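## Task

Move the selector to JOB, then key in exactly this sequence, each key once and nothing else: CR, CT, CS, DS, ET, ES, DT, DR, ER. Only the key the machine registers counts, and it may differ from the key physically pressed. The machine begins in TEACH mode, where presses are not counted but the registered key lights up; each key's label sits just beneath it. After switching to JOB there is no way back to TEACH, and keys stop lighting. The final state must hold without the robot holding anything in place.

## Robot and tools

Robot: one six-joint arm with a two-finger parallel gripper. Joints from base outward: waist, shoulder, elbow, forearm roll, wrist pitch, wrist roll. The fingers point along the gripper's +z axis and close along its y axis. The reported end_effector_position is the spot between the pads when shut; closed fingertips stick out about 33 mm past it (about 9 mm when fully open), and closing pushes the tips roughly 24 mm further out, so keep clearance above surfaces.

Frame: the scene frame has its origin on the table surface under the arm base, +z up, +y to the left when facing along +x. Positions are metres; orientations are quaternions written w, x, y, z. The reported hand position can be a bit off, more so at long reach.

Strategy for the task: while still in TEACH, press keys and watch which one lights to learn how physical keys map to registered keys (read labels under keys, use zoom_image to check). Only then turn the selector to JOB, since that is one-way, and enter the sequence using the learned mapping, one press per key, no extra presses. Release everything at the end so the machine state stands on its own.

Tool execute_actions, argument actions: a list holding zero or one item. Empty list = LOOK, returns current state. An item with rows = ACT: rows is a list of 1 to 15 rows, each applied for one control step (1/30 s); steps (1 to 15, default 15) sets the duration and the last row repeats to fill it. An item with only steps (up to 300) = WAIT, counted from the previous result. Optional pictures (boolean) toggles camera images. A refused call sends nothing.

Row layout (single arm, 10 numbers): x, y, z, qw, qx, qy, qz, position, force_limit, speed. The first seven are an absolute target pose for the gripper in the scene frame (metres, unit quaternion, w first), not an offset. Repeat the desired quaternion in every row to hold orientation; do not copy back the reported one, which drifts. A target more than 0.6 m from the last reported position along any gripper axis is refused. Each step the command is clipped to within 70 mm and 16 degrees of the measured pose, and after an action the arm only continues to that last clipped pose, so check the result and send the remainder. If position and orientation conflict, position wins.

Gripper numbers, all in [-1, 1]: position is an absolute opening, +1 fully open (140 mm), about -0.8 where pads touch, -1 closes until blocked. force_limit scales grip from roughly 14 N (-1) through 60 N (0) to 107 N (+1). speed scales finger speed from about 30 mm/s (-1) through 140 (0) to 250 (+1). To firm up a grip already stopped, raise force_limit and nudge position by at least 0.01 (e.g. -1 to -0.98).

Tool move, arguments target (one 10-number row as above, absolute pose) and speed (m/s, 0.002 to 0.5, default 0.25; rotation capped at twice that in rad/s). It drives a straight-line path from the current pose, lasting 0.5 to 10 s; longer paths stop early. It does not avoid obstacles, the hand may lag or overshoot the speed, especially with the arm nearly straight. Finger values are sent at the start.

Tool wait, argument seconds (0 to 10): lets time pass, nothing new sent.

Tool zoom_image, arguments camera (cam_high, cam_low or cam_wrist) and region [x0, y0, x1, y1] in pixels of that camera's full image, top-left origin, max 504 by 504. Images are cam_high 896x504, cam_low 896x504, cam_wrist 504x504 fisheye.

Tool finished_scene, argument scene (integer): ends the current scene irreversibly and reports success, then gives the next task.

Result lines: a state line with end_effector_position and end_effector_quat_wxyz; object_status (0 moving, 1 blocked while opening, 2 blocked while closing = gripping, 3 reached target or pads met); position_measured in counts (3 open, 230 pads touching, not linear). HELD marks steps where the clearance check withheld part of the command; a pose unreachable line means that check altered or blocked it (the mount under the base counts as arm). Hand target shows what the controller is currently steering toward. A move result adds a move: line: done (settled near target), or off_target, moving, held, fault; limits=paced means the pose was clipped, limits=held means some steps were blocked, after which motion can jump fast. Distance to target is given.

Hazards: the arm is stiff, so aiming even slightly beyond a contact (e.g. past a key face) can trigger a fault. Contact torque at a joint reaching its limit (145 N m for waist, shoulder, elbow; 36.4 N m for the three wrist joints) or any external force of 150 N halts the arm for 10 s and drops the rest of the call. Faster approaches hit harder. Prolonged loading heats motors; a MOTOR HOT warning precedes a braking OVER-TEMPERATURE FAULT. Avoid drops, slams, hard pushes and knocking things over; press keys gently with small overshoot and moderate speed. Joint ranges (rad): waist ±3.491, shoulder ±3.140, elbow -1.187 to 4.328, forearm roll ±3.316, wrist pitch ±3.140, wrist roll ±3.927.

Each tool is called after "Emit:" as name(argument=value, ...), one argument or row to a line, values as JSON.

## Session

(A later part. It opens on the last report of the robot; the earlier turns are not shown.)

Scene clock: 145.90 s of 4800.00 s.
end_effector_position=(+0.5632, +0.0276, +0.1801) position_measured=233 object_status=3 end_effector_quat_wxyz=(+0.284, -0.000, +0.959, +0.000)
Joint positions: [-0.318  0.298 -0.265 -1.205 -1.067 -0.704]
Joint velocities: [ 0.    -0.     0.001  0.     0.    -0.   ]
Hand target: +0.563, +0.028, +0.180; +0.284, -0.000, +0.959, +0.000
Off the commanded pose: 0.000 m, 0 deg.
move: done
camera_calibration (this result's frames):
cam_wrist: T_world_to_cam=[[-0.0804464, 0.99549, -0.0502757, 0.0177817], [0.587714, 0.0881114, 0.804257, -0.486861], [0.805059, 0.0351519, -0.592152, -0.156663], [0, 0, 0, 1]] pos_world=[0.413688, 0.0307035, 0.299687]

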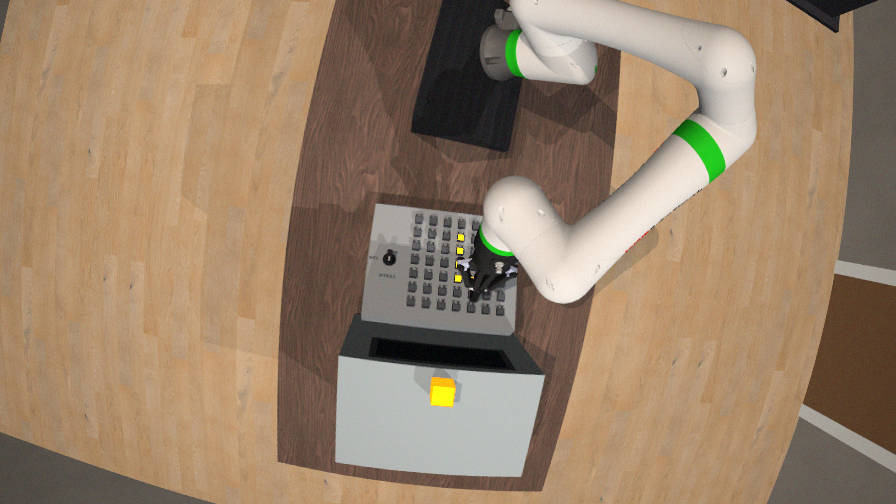

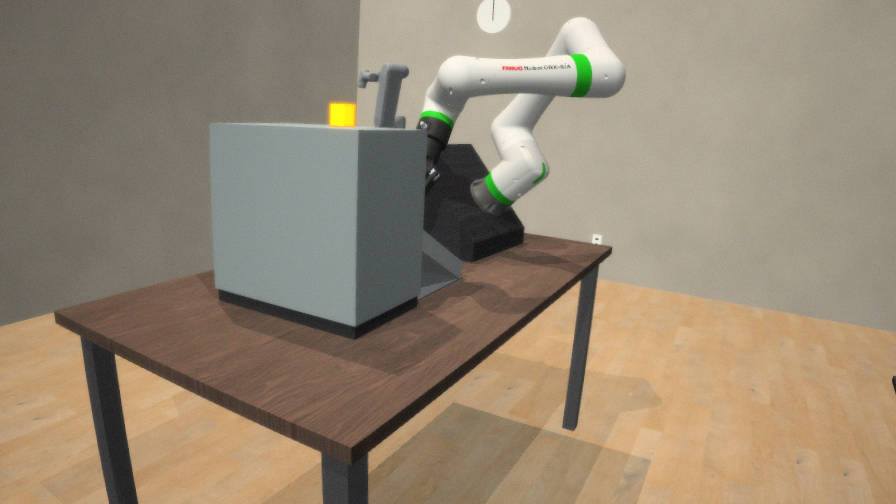

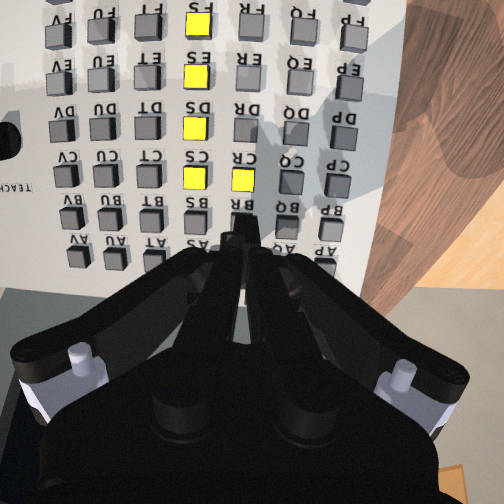

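Emit:
execute_actions(
  actions=[
    {"rows":[[0.5606,0.0276,0.1840,0.284,0,0.959,0,-1,0,1],[0.5583,0.0276,0.1877,0.284,0,0.959,0,-1,0,1],[0.5583,0.0276,0.1877,0.284,0,0.959,0,-1,0,1],[0.5583,0.0276,0.1877,0.284,0,0.959,0,-1,0,1],[0.5583,0.0276,0.1877,0.284,0,0.959,0,-1,0,1],[0.5583,0.0276,0.1877,0.284,0,0.959,0,-1,0,1],[0.5509,0.0272,0.1836,0.284,0,0.959,0,-1,0,1],[0.5435,0.0268,0.1795,0.284,0,0.959,0,-1,0,1],[0.5362,0.0265,0.1754,0.284,0,0.959,0,-1,0,1],[0.5288,0.0261,0.1713,0.284,0,0.959,0,-1,0,1]],"steps":15},
  ],
  pictures=false,
)

Emit:
move(
  target=[0.5333,0.0261,0.1643,0.284,0,0.959,0,-1,0,1],
  speed=0.012,
)

Emit:
move(
  target=[0.5337,0.0261,0.1637,0.284,0,0.959,0,-1,0,1],
  speed=0.005,
)

Scene clock: 158.13 s of 4800.00 s.
end_effector_position=(+0.5299, +0.0261, +0.1716) position_measured=233 object_status=3 end_effector_quat_wxyz=(+0.283, +0.000, +0.959, -0.000)
Joint positions: [-0.345  0.258 -0.348 -1.215 -1.074 -0.651]
Joint velocities: [-0.022 -0.03  -0.079 -0.028  0.006  0.069]
Hand target: +0.529, +0.026, +0.171; +0.284, +0.000, +0.959, -0.000
Off the commanded pose: 0.001 m, 0 deg.
Steps of this call (steps 1 to 90: nothing new was sent; then 8.73 s passed at rest; steps 91 to 105: all 15 steps of this action). Readings (end_effector_position | what the end effector reports):
91: (+0.5632, +0.0276, +0.1801) | position_measured=233 object_status=3
92: (+0.5627, +0.0278, +0.1812) | position_measured=233 object_status=3
94: (+0.5601, +0.0277, +0.1853) | position_measured=233 object_status=3
98: (+0.5565, +0.0274, +0.1865) | position_measured=233 object_status=3
105: the state above

Scene clock: 159.27 s of 4800.00 s.
end_effector_position=(+0.5333, +0.0261, +0.1643) position_measured=233 object_status=3 end_effector_quat_wxyz=(+0.284, -0.000, +0.959, +0.000)
Joint positions: [-0.332  0.268 -0.349 -1.227 -1.06  -0.642]
Joint velocities: [ 0.    -0.     0.001 -0.001  0.001  0.001]
Hand target: +0.533, +0.026, +0.164; +0.284, -0.000, +0.959, +0.000
Off the commanded pose: 0.000 m, 0 deg.
move: done
camera_calibration (this result's frames):
cam_wrist: T_world_to_cam=[[-0.0804713, 0.995489, -0.0502571, 0.0160866], [0.587745, 0.0881125, 0.804234, -0.456467], [0.805034, 0.0351793, -0.592185, -0.141852], [0, 0, 0, 1]] pos_world=[0.383777, 0.0291968, 0.283912]

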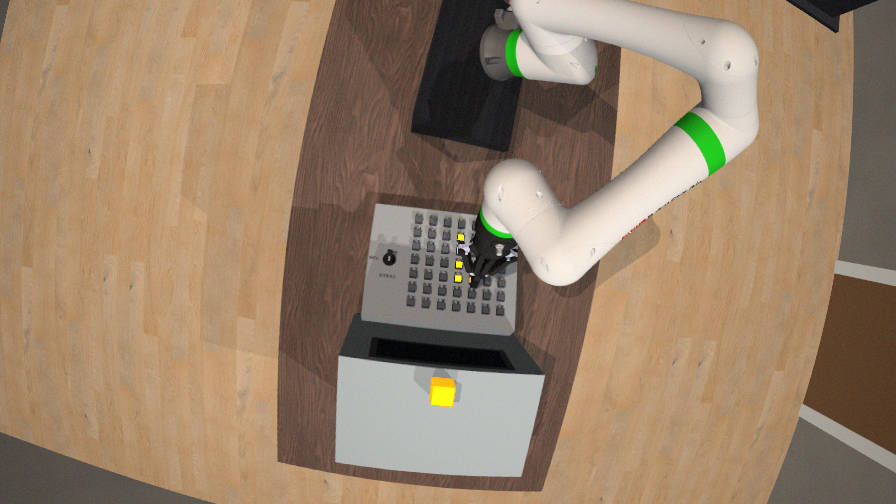

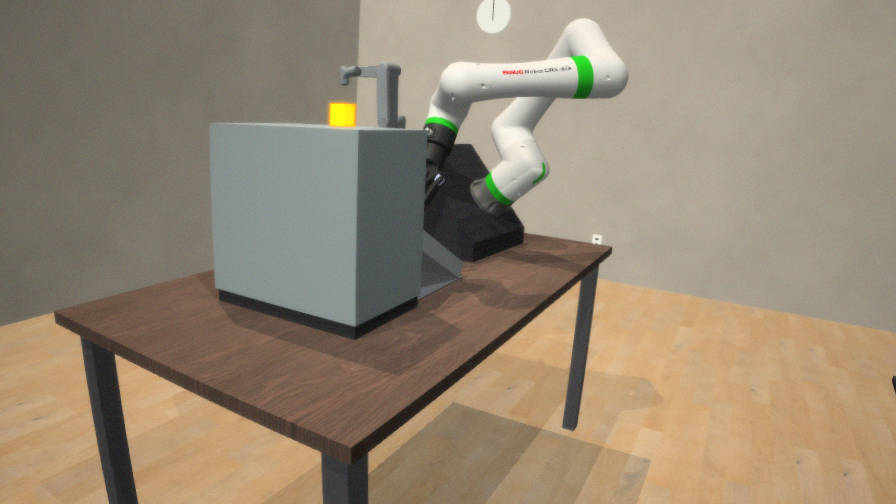

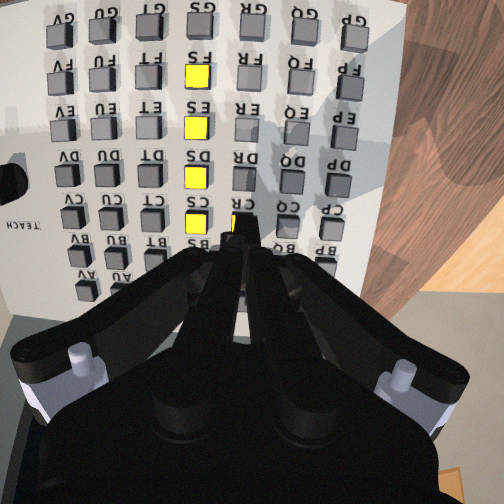

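Scene clock: 159.97 s of 4800.00 s.
end_effector_position=(+0.5337, +0.0261, +0.1637) position_measured=233 object_status=3 end_effector_quat_wxyz=(+0.284, -0.000, +0.959, -0.000)
Joint positions: [-0.331  0.269 -0.349 -1.228 -1.058 -0.642]
Joint velocities: [ 0.     0.001  0.001  0.    -0.     0.001]
Hand target: +0.534, +0.026, +0.164; +0.284, -0.000, +0.959, +0.000
Off the commanded pose: 0.000 m, 0 deg.
move: done
camera_calibration (this result's frames):
cam_wrist: T_world_to_cam=[[-0.0804465, 0.99549, -0.0502813, 0.0160796], [0.587707, 0.0881156, 0.804261, -0.456204], [0.805065, 0.0351493, -0.592145, -0.142576], [0, 0, 0, 1]] pos_world=[0.38419, 0.029203, 0.28329]

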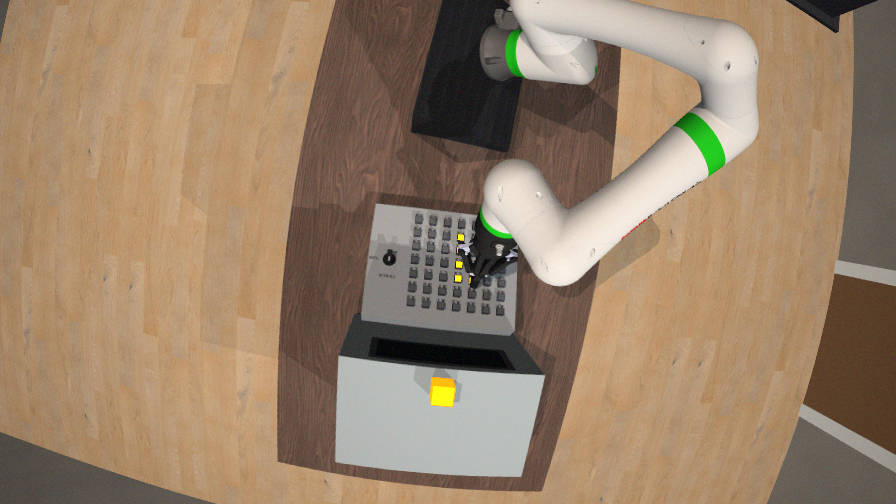

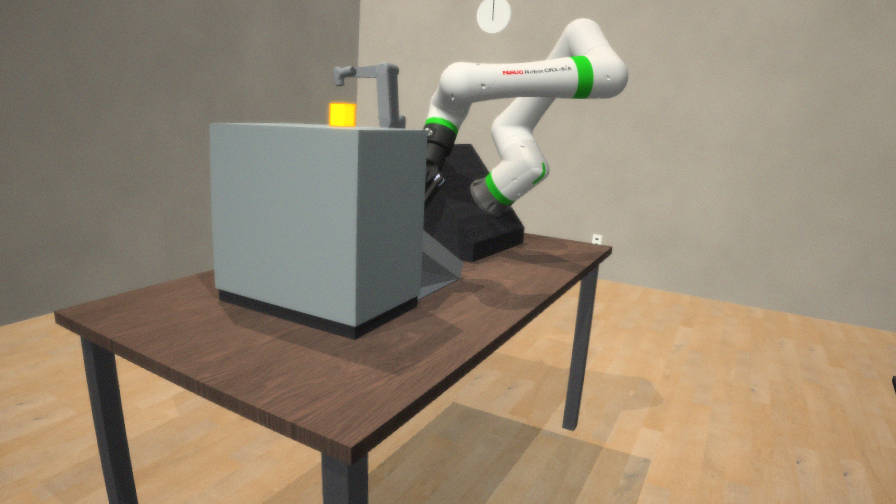

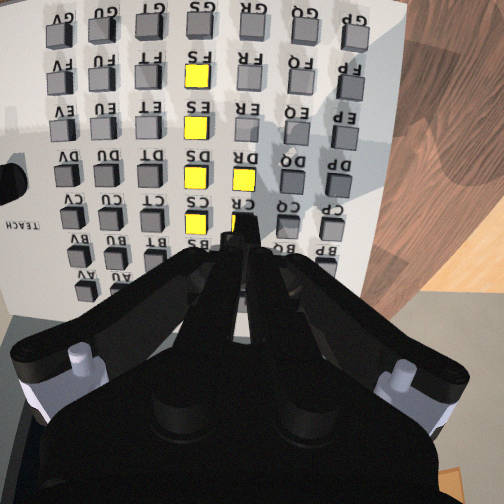

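Emit:
execute_actions(
  actions=[
    {"rows":[[0.5311,0.0261,0.1676,0.284,0,0.959,0,-1,0,1],[0.5288,0.0261,0.1713,0.284,0,0.959,0,-1,0,1],[0.5288,0.0261,0.1713,0.284,0,0.959,0,-1,0,1],[0.5288,0.0261,0.1713,0.284,0,0.959,0,-1,0,1],[0.5288,0.0261,0.1713,0.284,0,0.959,0,-1,0,1],[0.5288,0.0261,0.1713,0.284,0,0.959,0,-1,0,1],[0.5214,0.0257,0.1672,0.284,0,0.959,0,-1,0,1],[0.514,0.0253,0.1631,0.284,0,0.959,0,-1,0,1],[0.5067,0.025,0.1591,0.284,0,0.959,0,-1,0,1],[0.4993,0.0246,0.1550,0.284,0,0.959,0,-1,0,1]],"steps":15},
  ],
  pictures=false,
)

Emit:
move(
  target=[0.5038,0.0246,0.1480,0.284,0,0.959,0,-1,0,1],
  speed=0.012,
)

Emit:
move(
  target=[0.5042,0.0246,0.1474,0.284,0,0.959,0,-1,0,1],
  speed=0.005,
)

Scene clock: 168.83 s of 4800.00 s.
end_effector_position=(+0.5003, +0.0246, +0.1553) position_measured=233 object_status=3 end_effector_quat_wxyz=(+0.283, +0.000, +0.959, -0.000)
Joint positions: [-0.361  0.231 -0.429 -1.236 -1.067 -0.588]
Joint velocities: [-0.027 -0.023 -0.073 -0.026  0.001  0.069]
Hand target: +0.499, +0.025, +0.155; +0.284, +0.000, +0.959, -0.000
Off the commanded pose: 0.001 m, 0 deg.
Steps of this call (steps 1 to 90: nothing new was sent; then 5.37 s passed at rest; steps 91 to 105: all 15 steps of this action). Readings (end_effector_position | what the end effector reports):
91: (+0.5337, +0.0261, +0.1637) | position_measured=233 object_status=3
92: (+0.5332, +0.0263, +0.1648) | position_measured=233 object_status=3
94: (+0.5306, +0.0262, +0.1689) | position_measured=233 object_status=3
98: (+0.5270, +0.0258, +0.1701) | position_measured=233 object_status=3
105: the state above

Scene clock: 169.97 s of 4800.00 s.
end_effector_position=(+0.5038, +0.0246, +0.1480) position_measured=233 object_status=3 end_effector_quat_wxyz=(+0.284, -0.000, +0.959, +0.000)
Joint positions: [-0.347  0.243 -0.429 -1.25  -1.053 -0.577]
Joint velocities: [ 0.001 -0.002  0.001 -0.001  0.001 -0.001]
Hand target: +0.504, +0.025, +0.148; +0.284, -0.000, +0.959, +0.000
Off the commanded pose: 0.000 m, 0 deg.
move: done
camera_calibration (this result's frames):
cam_wrist: T_world_to_cam=[[-0.080469, 0.995489, -0.0502674, 0.0143895], [0.58773, 0.0881189, 0.804244, -0.425891], [0.805045, 0.035173, -0.59217, -0.127714], [0, 0, 0, 1]] pos_world=[0.354282, 0.0276965, 0.267615]

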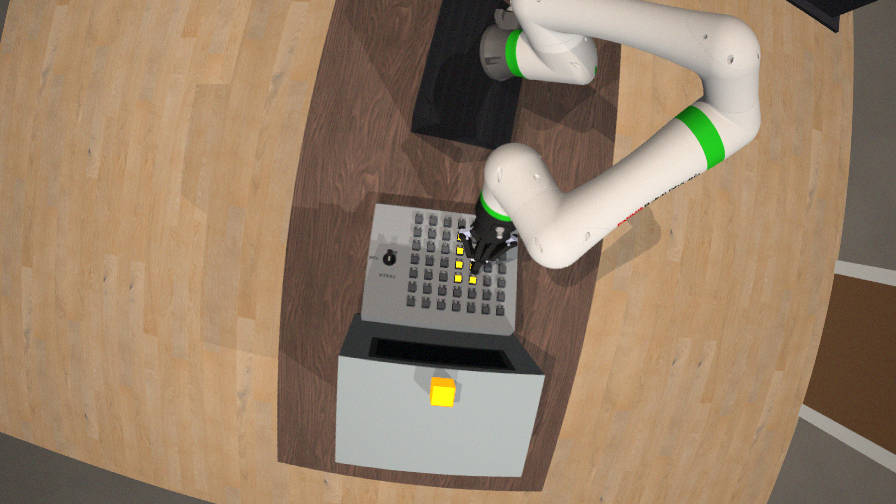

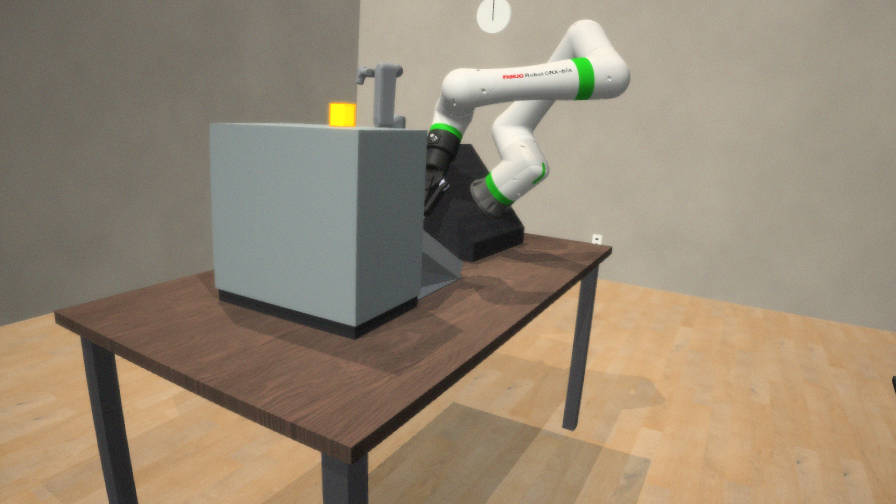

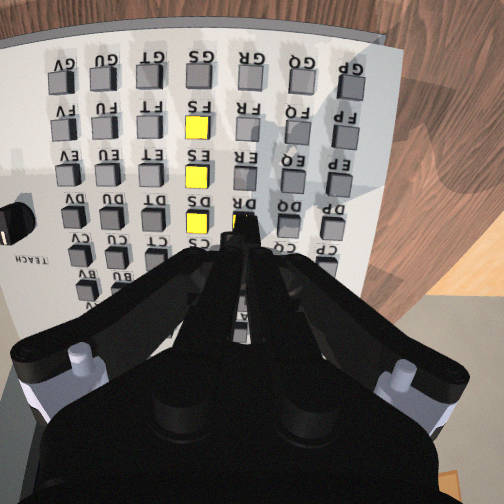

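Scene clock: 170.67 s of 4800.00 s.
end_effector_position=(+0.5042, +0.0246, +0.1474) position_measured=233 object_status=3 end_effector_quat_wxyz=(+0.284, -0.000, +0.959, +0.000)
Joint positions: [-0.346  0.244 -0.429 -1.251 -1.052 -0.577]
Joint velocities: [ 0.001  0.    -0.    -0.     0.    -0.   ]
Hand target: +0.504, +0.025, +0.147; +0.284, -0.000, +0.959, +0.000
Off the commanded pose: 0.000 m, 0 deg.
move: done
camera_calibration (this result's frames):
cam_wrist: T_world_to_cam=[[-0.0804472, 0.99549, -0.0502773, 0.0143789], [0.587712, 0.0881131, 0.804258, -0.425623], [0.805061, 0.0351517, -0.59215, -0.128422], [0, 0, 0, 1]] pos_world=[0.354688, 0.0277032, 0.266989]

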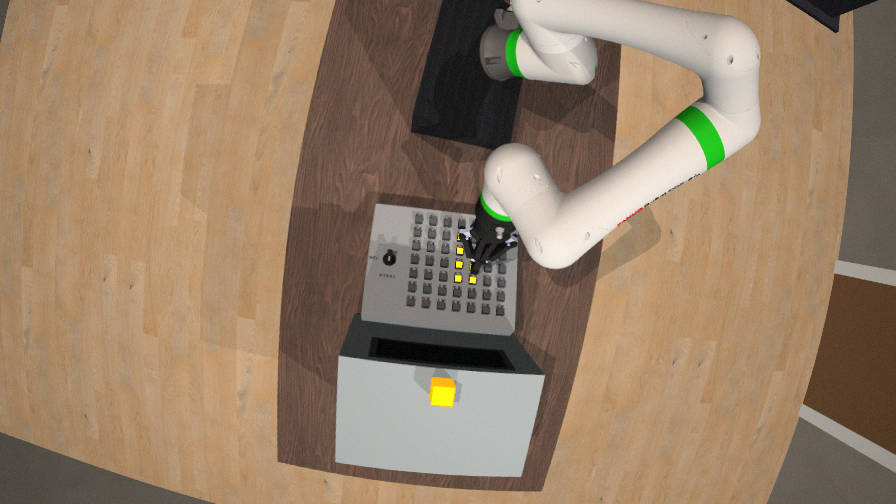

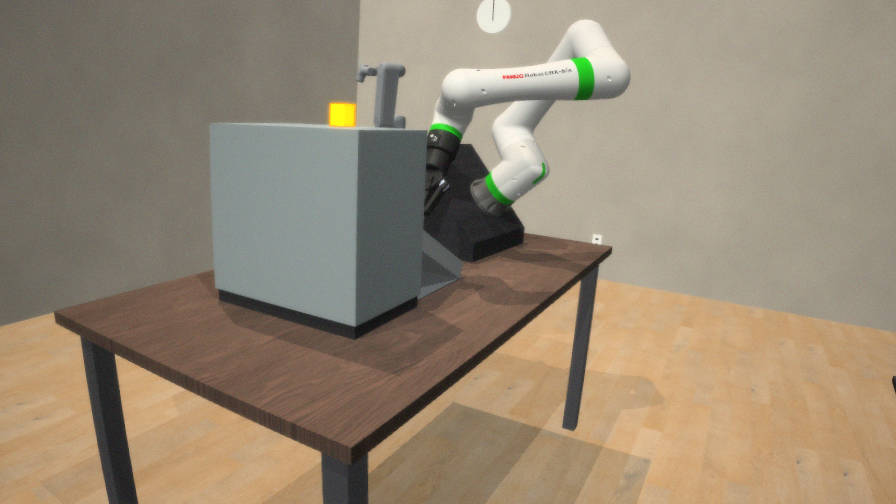

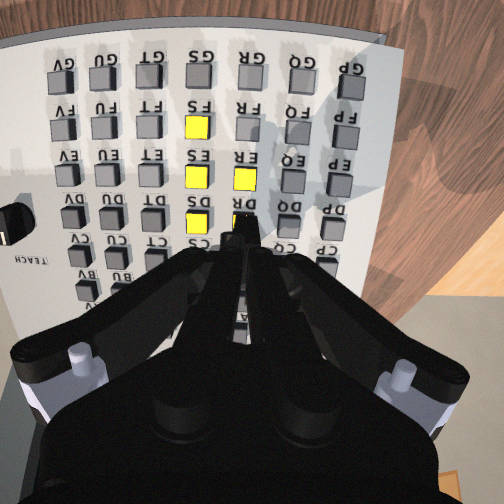

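Emit:
execute_actions(
  actions=[
    {"rows":[[0.5016,0.0246,0.1513,0.284,0,0.959,0,-1,0,1],[0.4993,0.0246,0.1550,0.284,0,0.959,0,-1,0,1]],"steps":8},
  ],
  pictures=false,
)

Emit:
move(
  target=[0.5021,-0.0428,0.1560,0.284,0,0.959,0,-1,0,1],
  speed=0.15,
)

Emit:
move(
  target=[0.5062,-0.0428,0.1496,0.284,0,0.959,0,-1,0,1],
  speed=0.012,
)

Emit:
move(
  target=[0.5066,-0.0428,0.1490,0.284,0,0.959,0,-1,0,1],
  speed=0.005,
)

Scene clock: 182.50 s of 4800.00 s.
end_effector_position=(+0.4995, +0.0246, +0.1548) position_measured=233 object_status=3 end_effector_quat_wxyz=(+0.284, +0.000, +0.959, +0.000)
Joint positions: [-0.362  0.23  -0.432 -1.238 -1.067 -0.584]
Joint velocities: [-0.008 -0.008 -0.001  0.008 -0.008 -0.004]
Hand target: +0.499, +0.025, +0.155; +0.284, +0.000, +0.959, -0.000
Off the commanded pose: 0.000 m, 0 deg.
Steps of this call (steps 1 to 90: nothing new was sent; then 8.57 s passed at rest; steps 91 to 98: all 8 steps of this action). Readings (end_effector_position | what the end effector reports):
91: (+0.5042, +0.0246, +0.1474) | position_measured=233 object_status=3
92: (+0.5037, +0.0248, +0.1486) | position_measured=233 object_status=3
94: (+0.5011, +0.0246, +0.1526) | position_measured=233 object_status=3
98: the state above

Scene clock: 183.60 s of 4800.00 s.
end_effector_position=(+0.5020, -0.0428, +0.1560) position_measured=233 object_status=3 end_effector_quat_wxyz=(+0.284, +0.000, +0.959, -0.000)
Joint positions: [-0.459  0.414 -0.355 -1.239 -1.102 -0.443]
Joint velocities: [-0.001  0.002  0.001  0.002 -0.     0.002]
Hand target: +0.502, -0.043, +0.156; +0.284, +0.000, +0.959, -0.000
Off the commanded pose: 0.000 m, 0 deg.
move: done
camera_calibration (this result's frames):
cam_wrist: T_world_to_cam=[[-0.0803507, 0.995496, -0.0503138, 0.0816401], [0.588036, 0.0880994, 0.804022, -0.425437], [0.804834, 0.0350174, -0.592466, -0.119039], [0, 0, 0, 1]] pos_world=[0.352539, -0.0396232, 0.275642]

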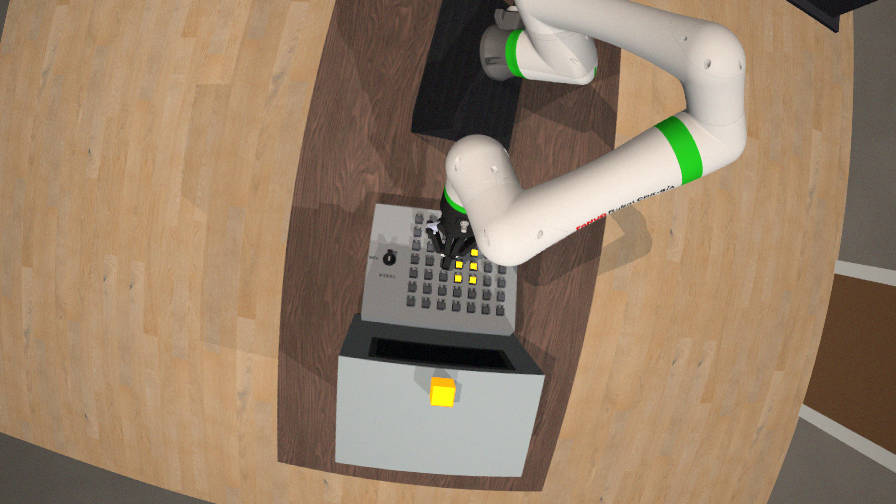

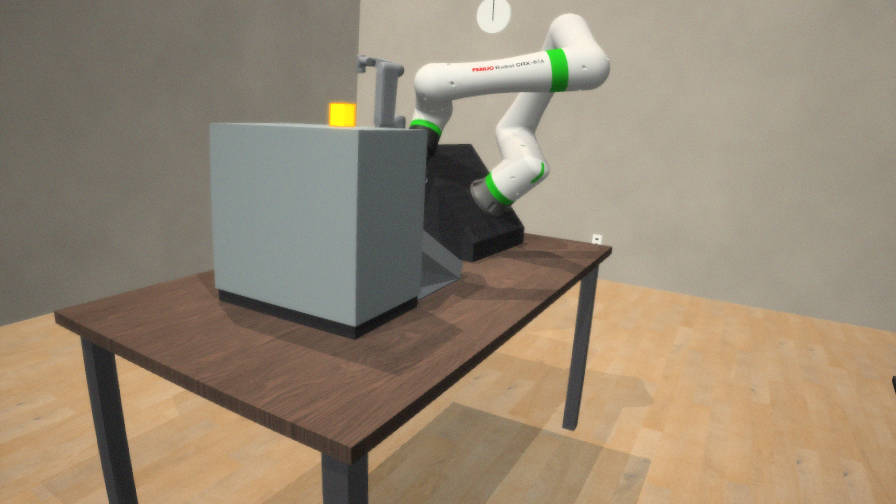

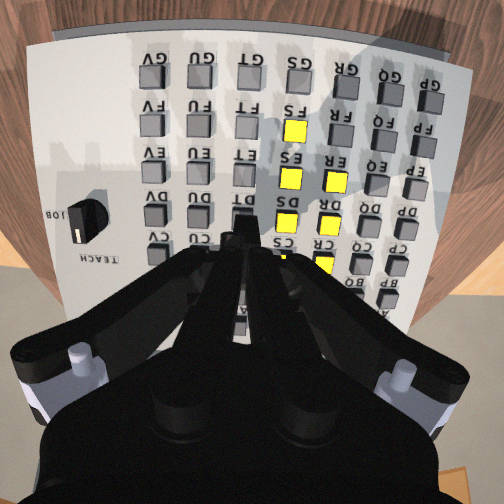

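Scene clock: 184.47 s of 4800.00 s.
end_effector_position=(+0.5062, -0.0428, +0.1496) position_measured=233 object_status=3 end_effector_quat_wxyz=(+0.284, -0.000, +0.959, +0.000)
Joint positions: [-0.446  0.425 -0.352 -1.251 -1.091 -0.437]
Joint velocities: [-0.    -0.001 -0.    -0.001  0.001 -0.   ]
Hand target: +0.506, -0.043, +0.150; +0.284, -0.000, +0.959, +0.000
Off the commanded pose: 0.000 m, 0 deg.
move: done
camera_calibration (this result's frames):
cam_wrist: T_world_to_cam=[[-0.0804767, 0.995489, -0.0502594, 0.0817562], [0.58773, 0.0881169, 0.804244, -0.422648], [0.805045, 0.035184, -0.59217, -0.126325], [0, 0, 0, 1]] pos_world=[0.35668, -0.0397003, 0.269215]

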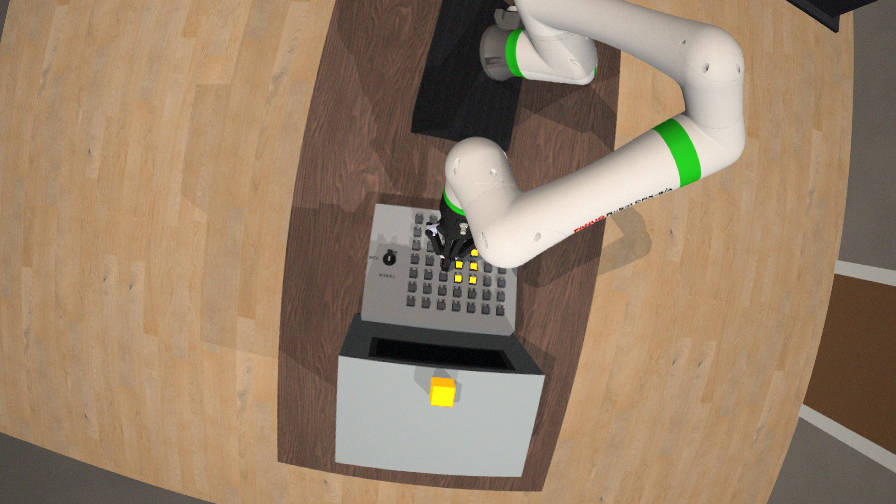

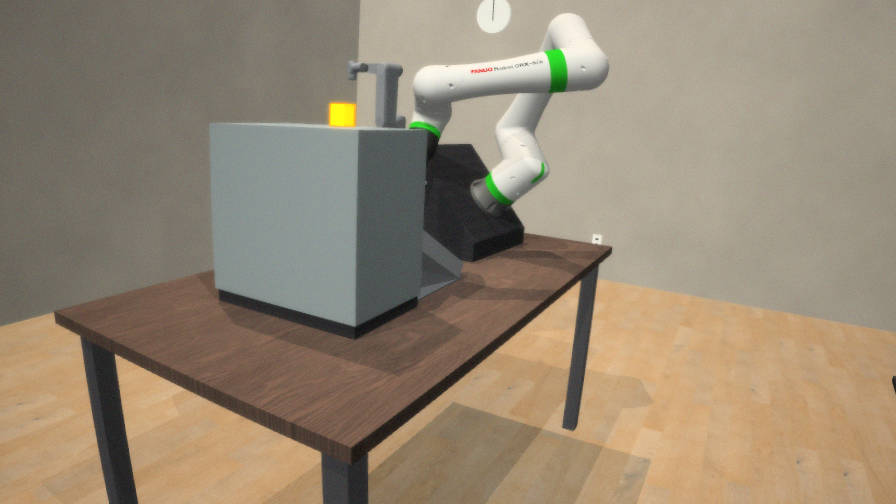

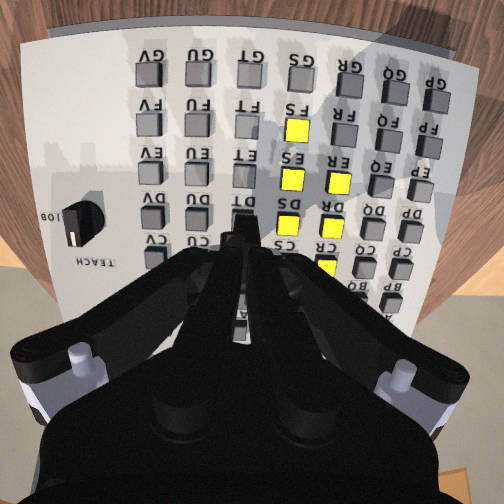

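Scene clock: 185.17 s of 4800.00 s.
end_effector_position=(+0.5066, -0.0428, +0.1490) position_measured=233 object_status=3 end_effector_quat_wxyz=(+0.284, +0.000, +0.959, -0.000)
Joint positions: [-0.445  0.426 -0.352 -1.253 -1.089 -0.436]
Joint velocities: [-0.     0.001  0.002 -0.001  0.001 -0.001]
Hand target: +0.507, -0.043, +0.149; +0.284, -0.000, +0.959, +0.000
Off the commanded pose: 0.000 m, 0 deg.
move: done
camera_calibration (this result's frames):
cam_wrist: T_world_to_cam=[[-0.0804416, 0.99549, -0.050278, 0.0817472], [0.587709, 0.0881102, 0.80426, -0.422381], [0.805063, 0.0351471, -0.592147, -0.127041], [0, 0, 0, 1]] pos_world=[0.357089, -0.0396974, 0.268588]

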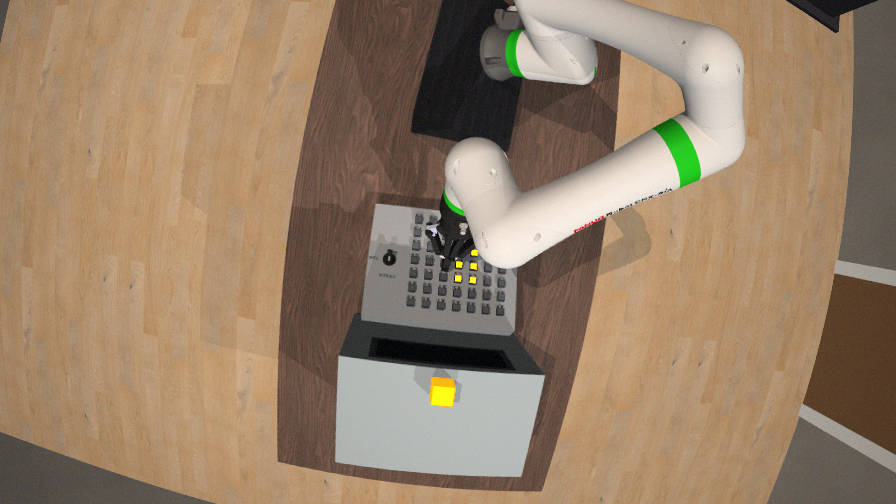

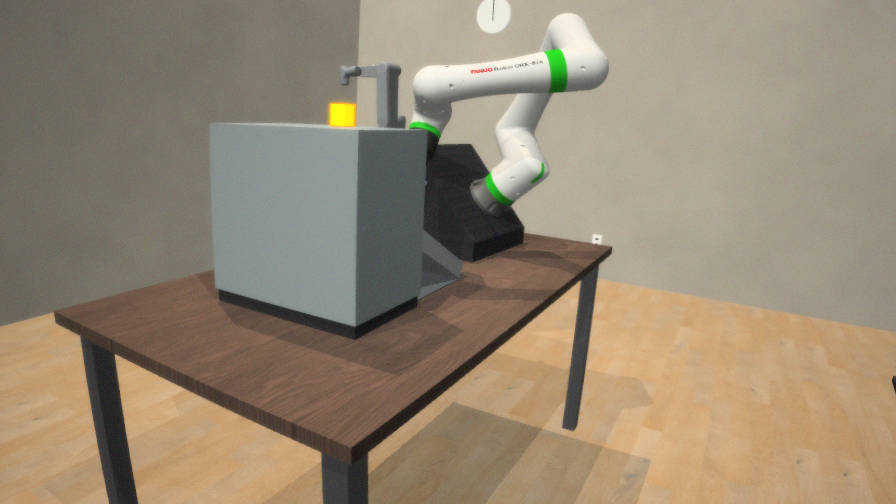

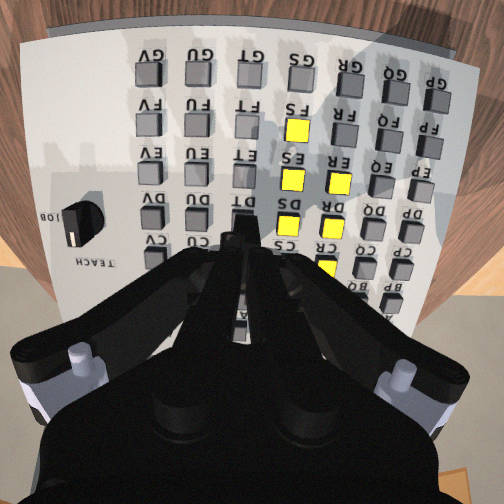

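Emit:
move(
  target=[0.5070,-0.0428,0.1484,0.284,0,0.959,0,-1,0,1],
  speed=0.005,
)

Scene clock: 190.93 s of 4800.00 s.
end_effector_position=(+0.5070, -0.0428, +0.1484) position_measured=233 object_status=3 end_effector_quat_wxyz=(+0.284, -0.000, +0.959, -0.000)
Joint positions: [-0.444  0.427 -0.352 -1.254 -1.088 -0.436]
Joint velocities: [ 0.001  0.002 -0.     0.     0.     0.001]
Hand target: +0.507, -0.043, +0.148; +0.284, -0.000, +0.959, +0.000
Off the commanded pose: 0.000 m, 0 deg.
After step 90, 2.07 s passed at rest.
move: done
camera_calibration (this result's frames):
cam_wrist: T_world_to_cam=[[-0.0804449, 0.99549, -0.0502781, 0.0817501], [0.587711, 0.0881123, 0.804259, -0.422134], [0.805062, 0.0351495, -0.592149, -0.127716], [0, 0, 0, 1]] pos_world=[0.357488, -0.0396971, 0.267988]

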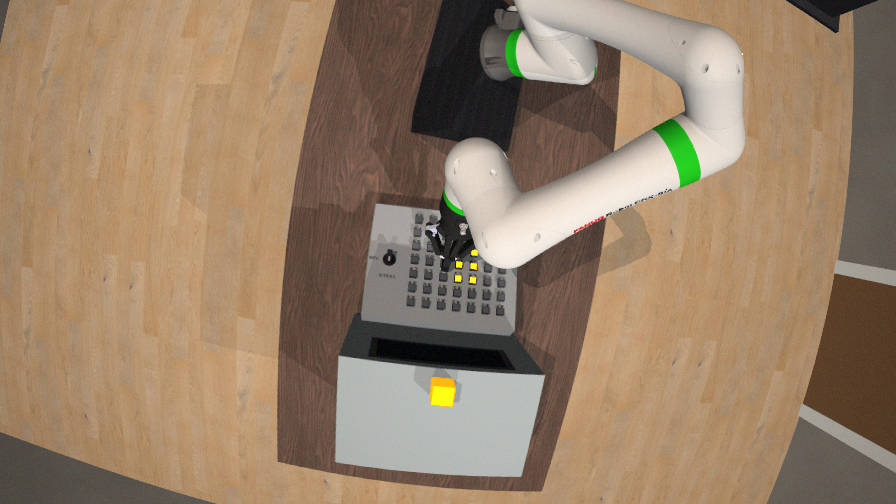

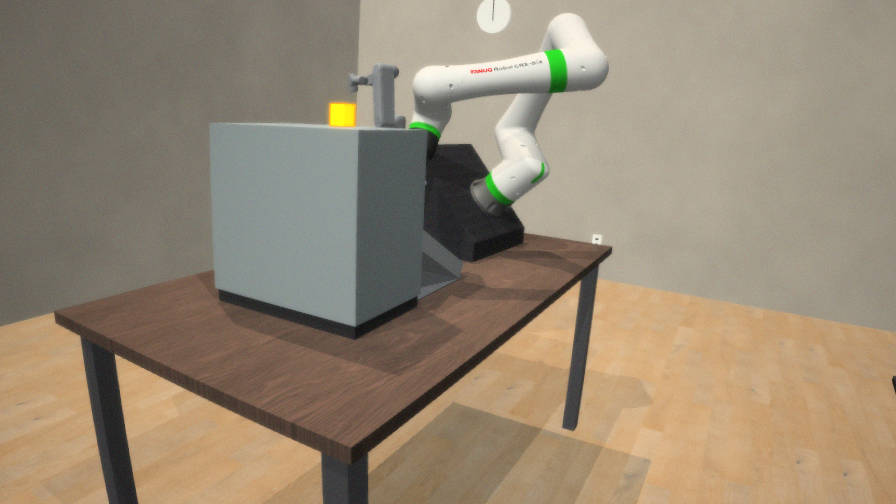

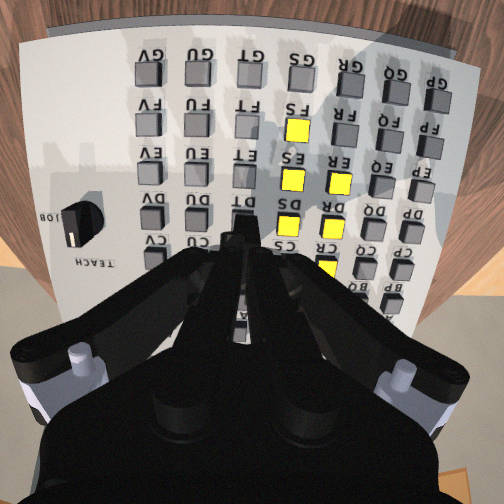

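Emit:
move(
  target=[0.5073,-0.0428,0.1479,0.284,0,0.959,0,-1,0,1],
  speed=0.005,
)

Scene clock: 193.87 s of 4800.00 s.
end_effector_position=(+0.5073, -0.0428, +0.1479) position_measured=233 object_status=3 end_effector_quat_wxyz=(+0.284, -0.000, +0.959, +0.000)
Joint positions: [-0.443  0.428 -0.352 -1.255 -1.087 -0.435]
Joint velocities: [ 0.    -0.    -0.002  0.    -0.    -0.   ]
Hand target: +0.507, -0.043, +0.148; +0.284, -0.000, +0.959, +0.000
Off the commanded pose: 0.000 m, 0 deg.
move: done
camera_calibration (this result's frames):
cam_wrist: T_world_to_cam=[[-0.0804486, 0.99549, -0.050277, 0.0817496], [0.587715, 0.0881138, 0.804255, -0.421908], [0.805058, 0.0351527, -0.592153, -0.12825], [0, 0, 0, 1]] pos_world=[0.357787, -0.0396967, 0.267488]

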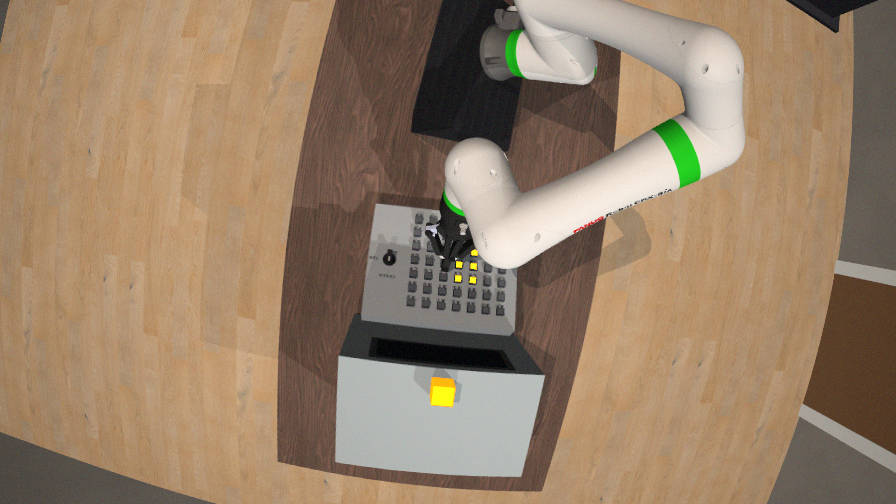

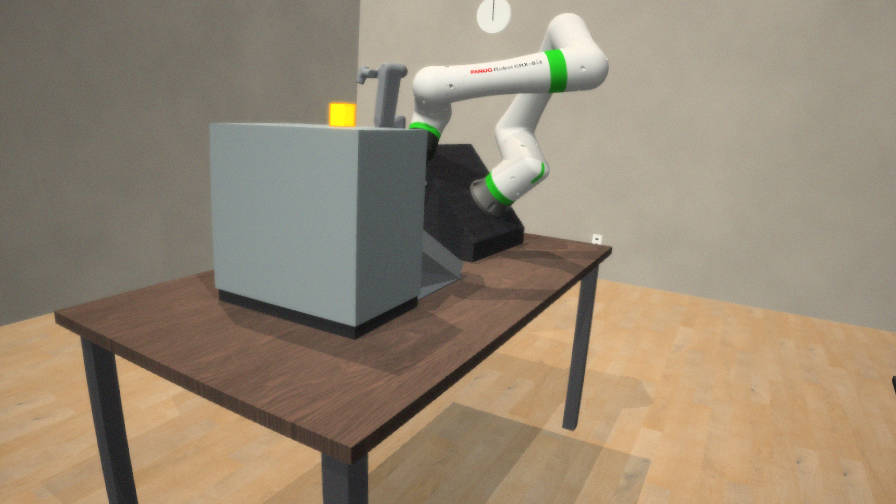

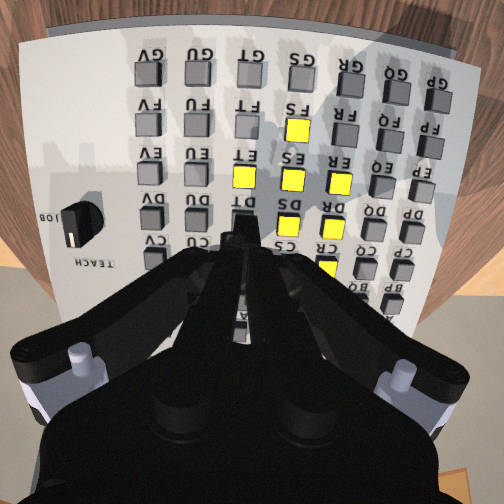

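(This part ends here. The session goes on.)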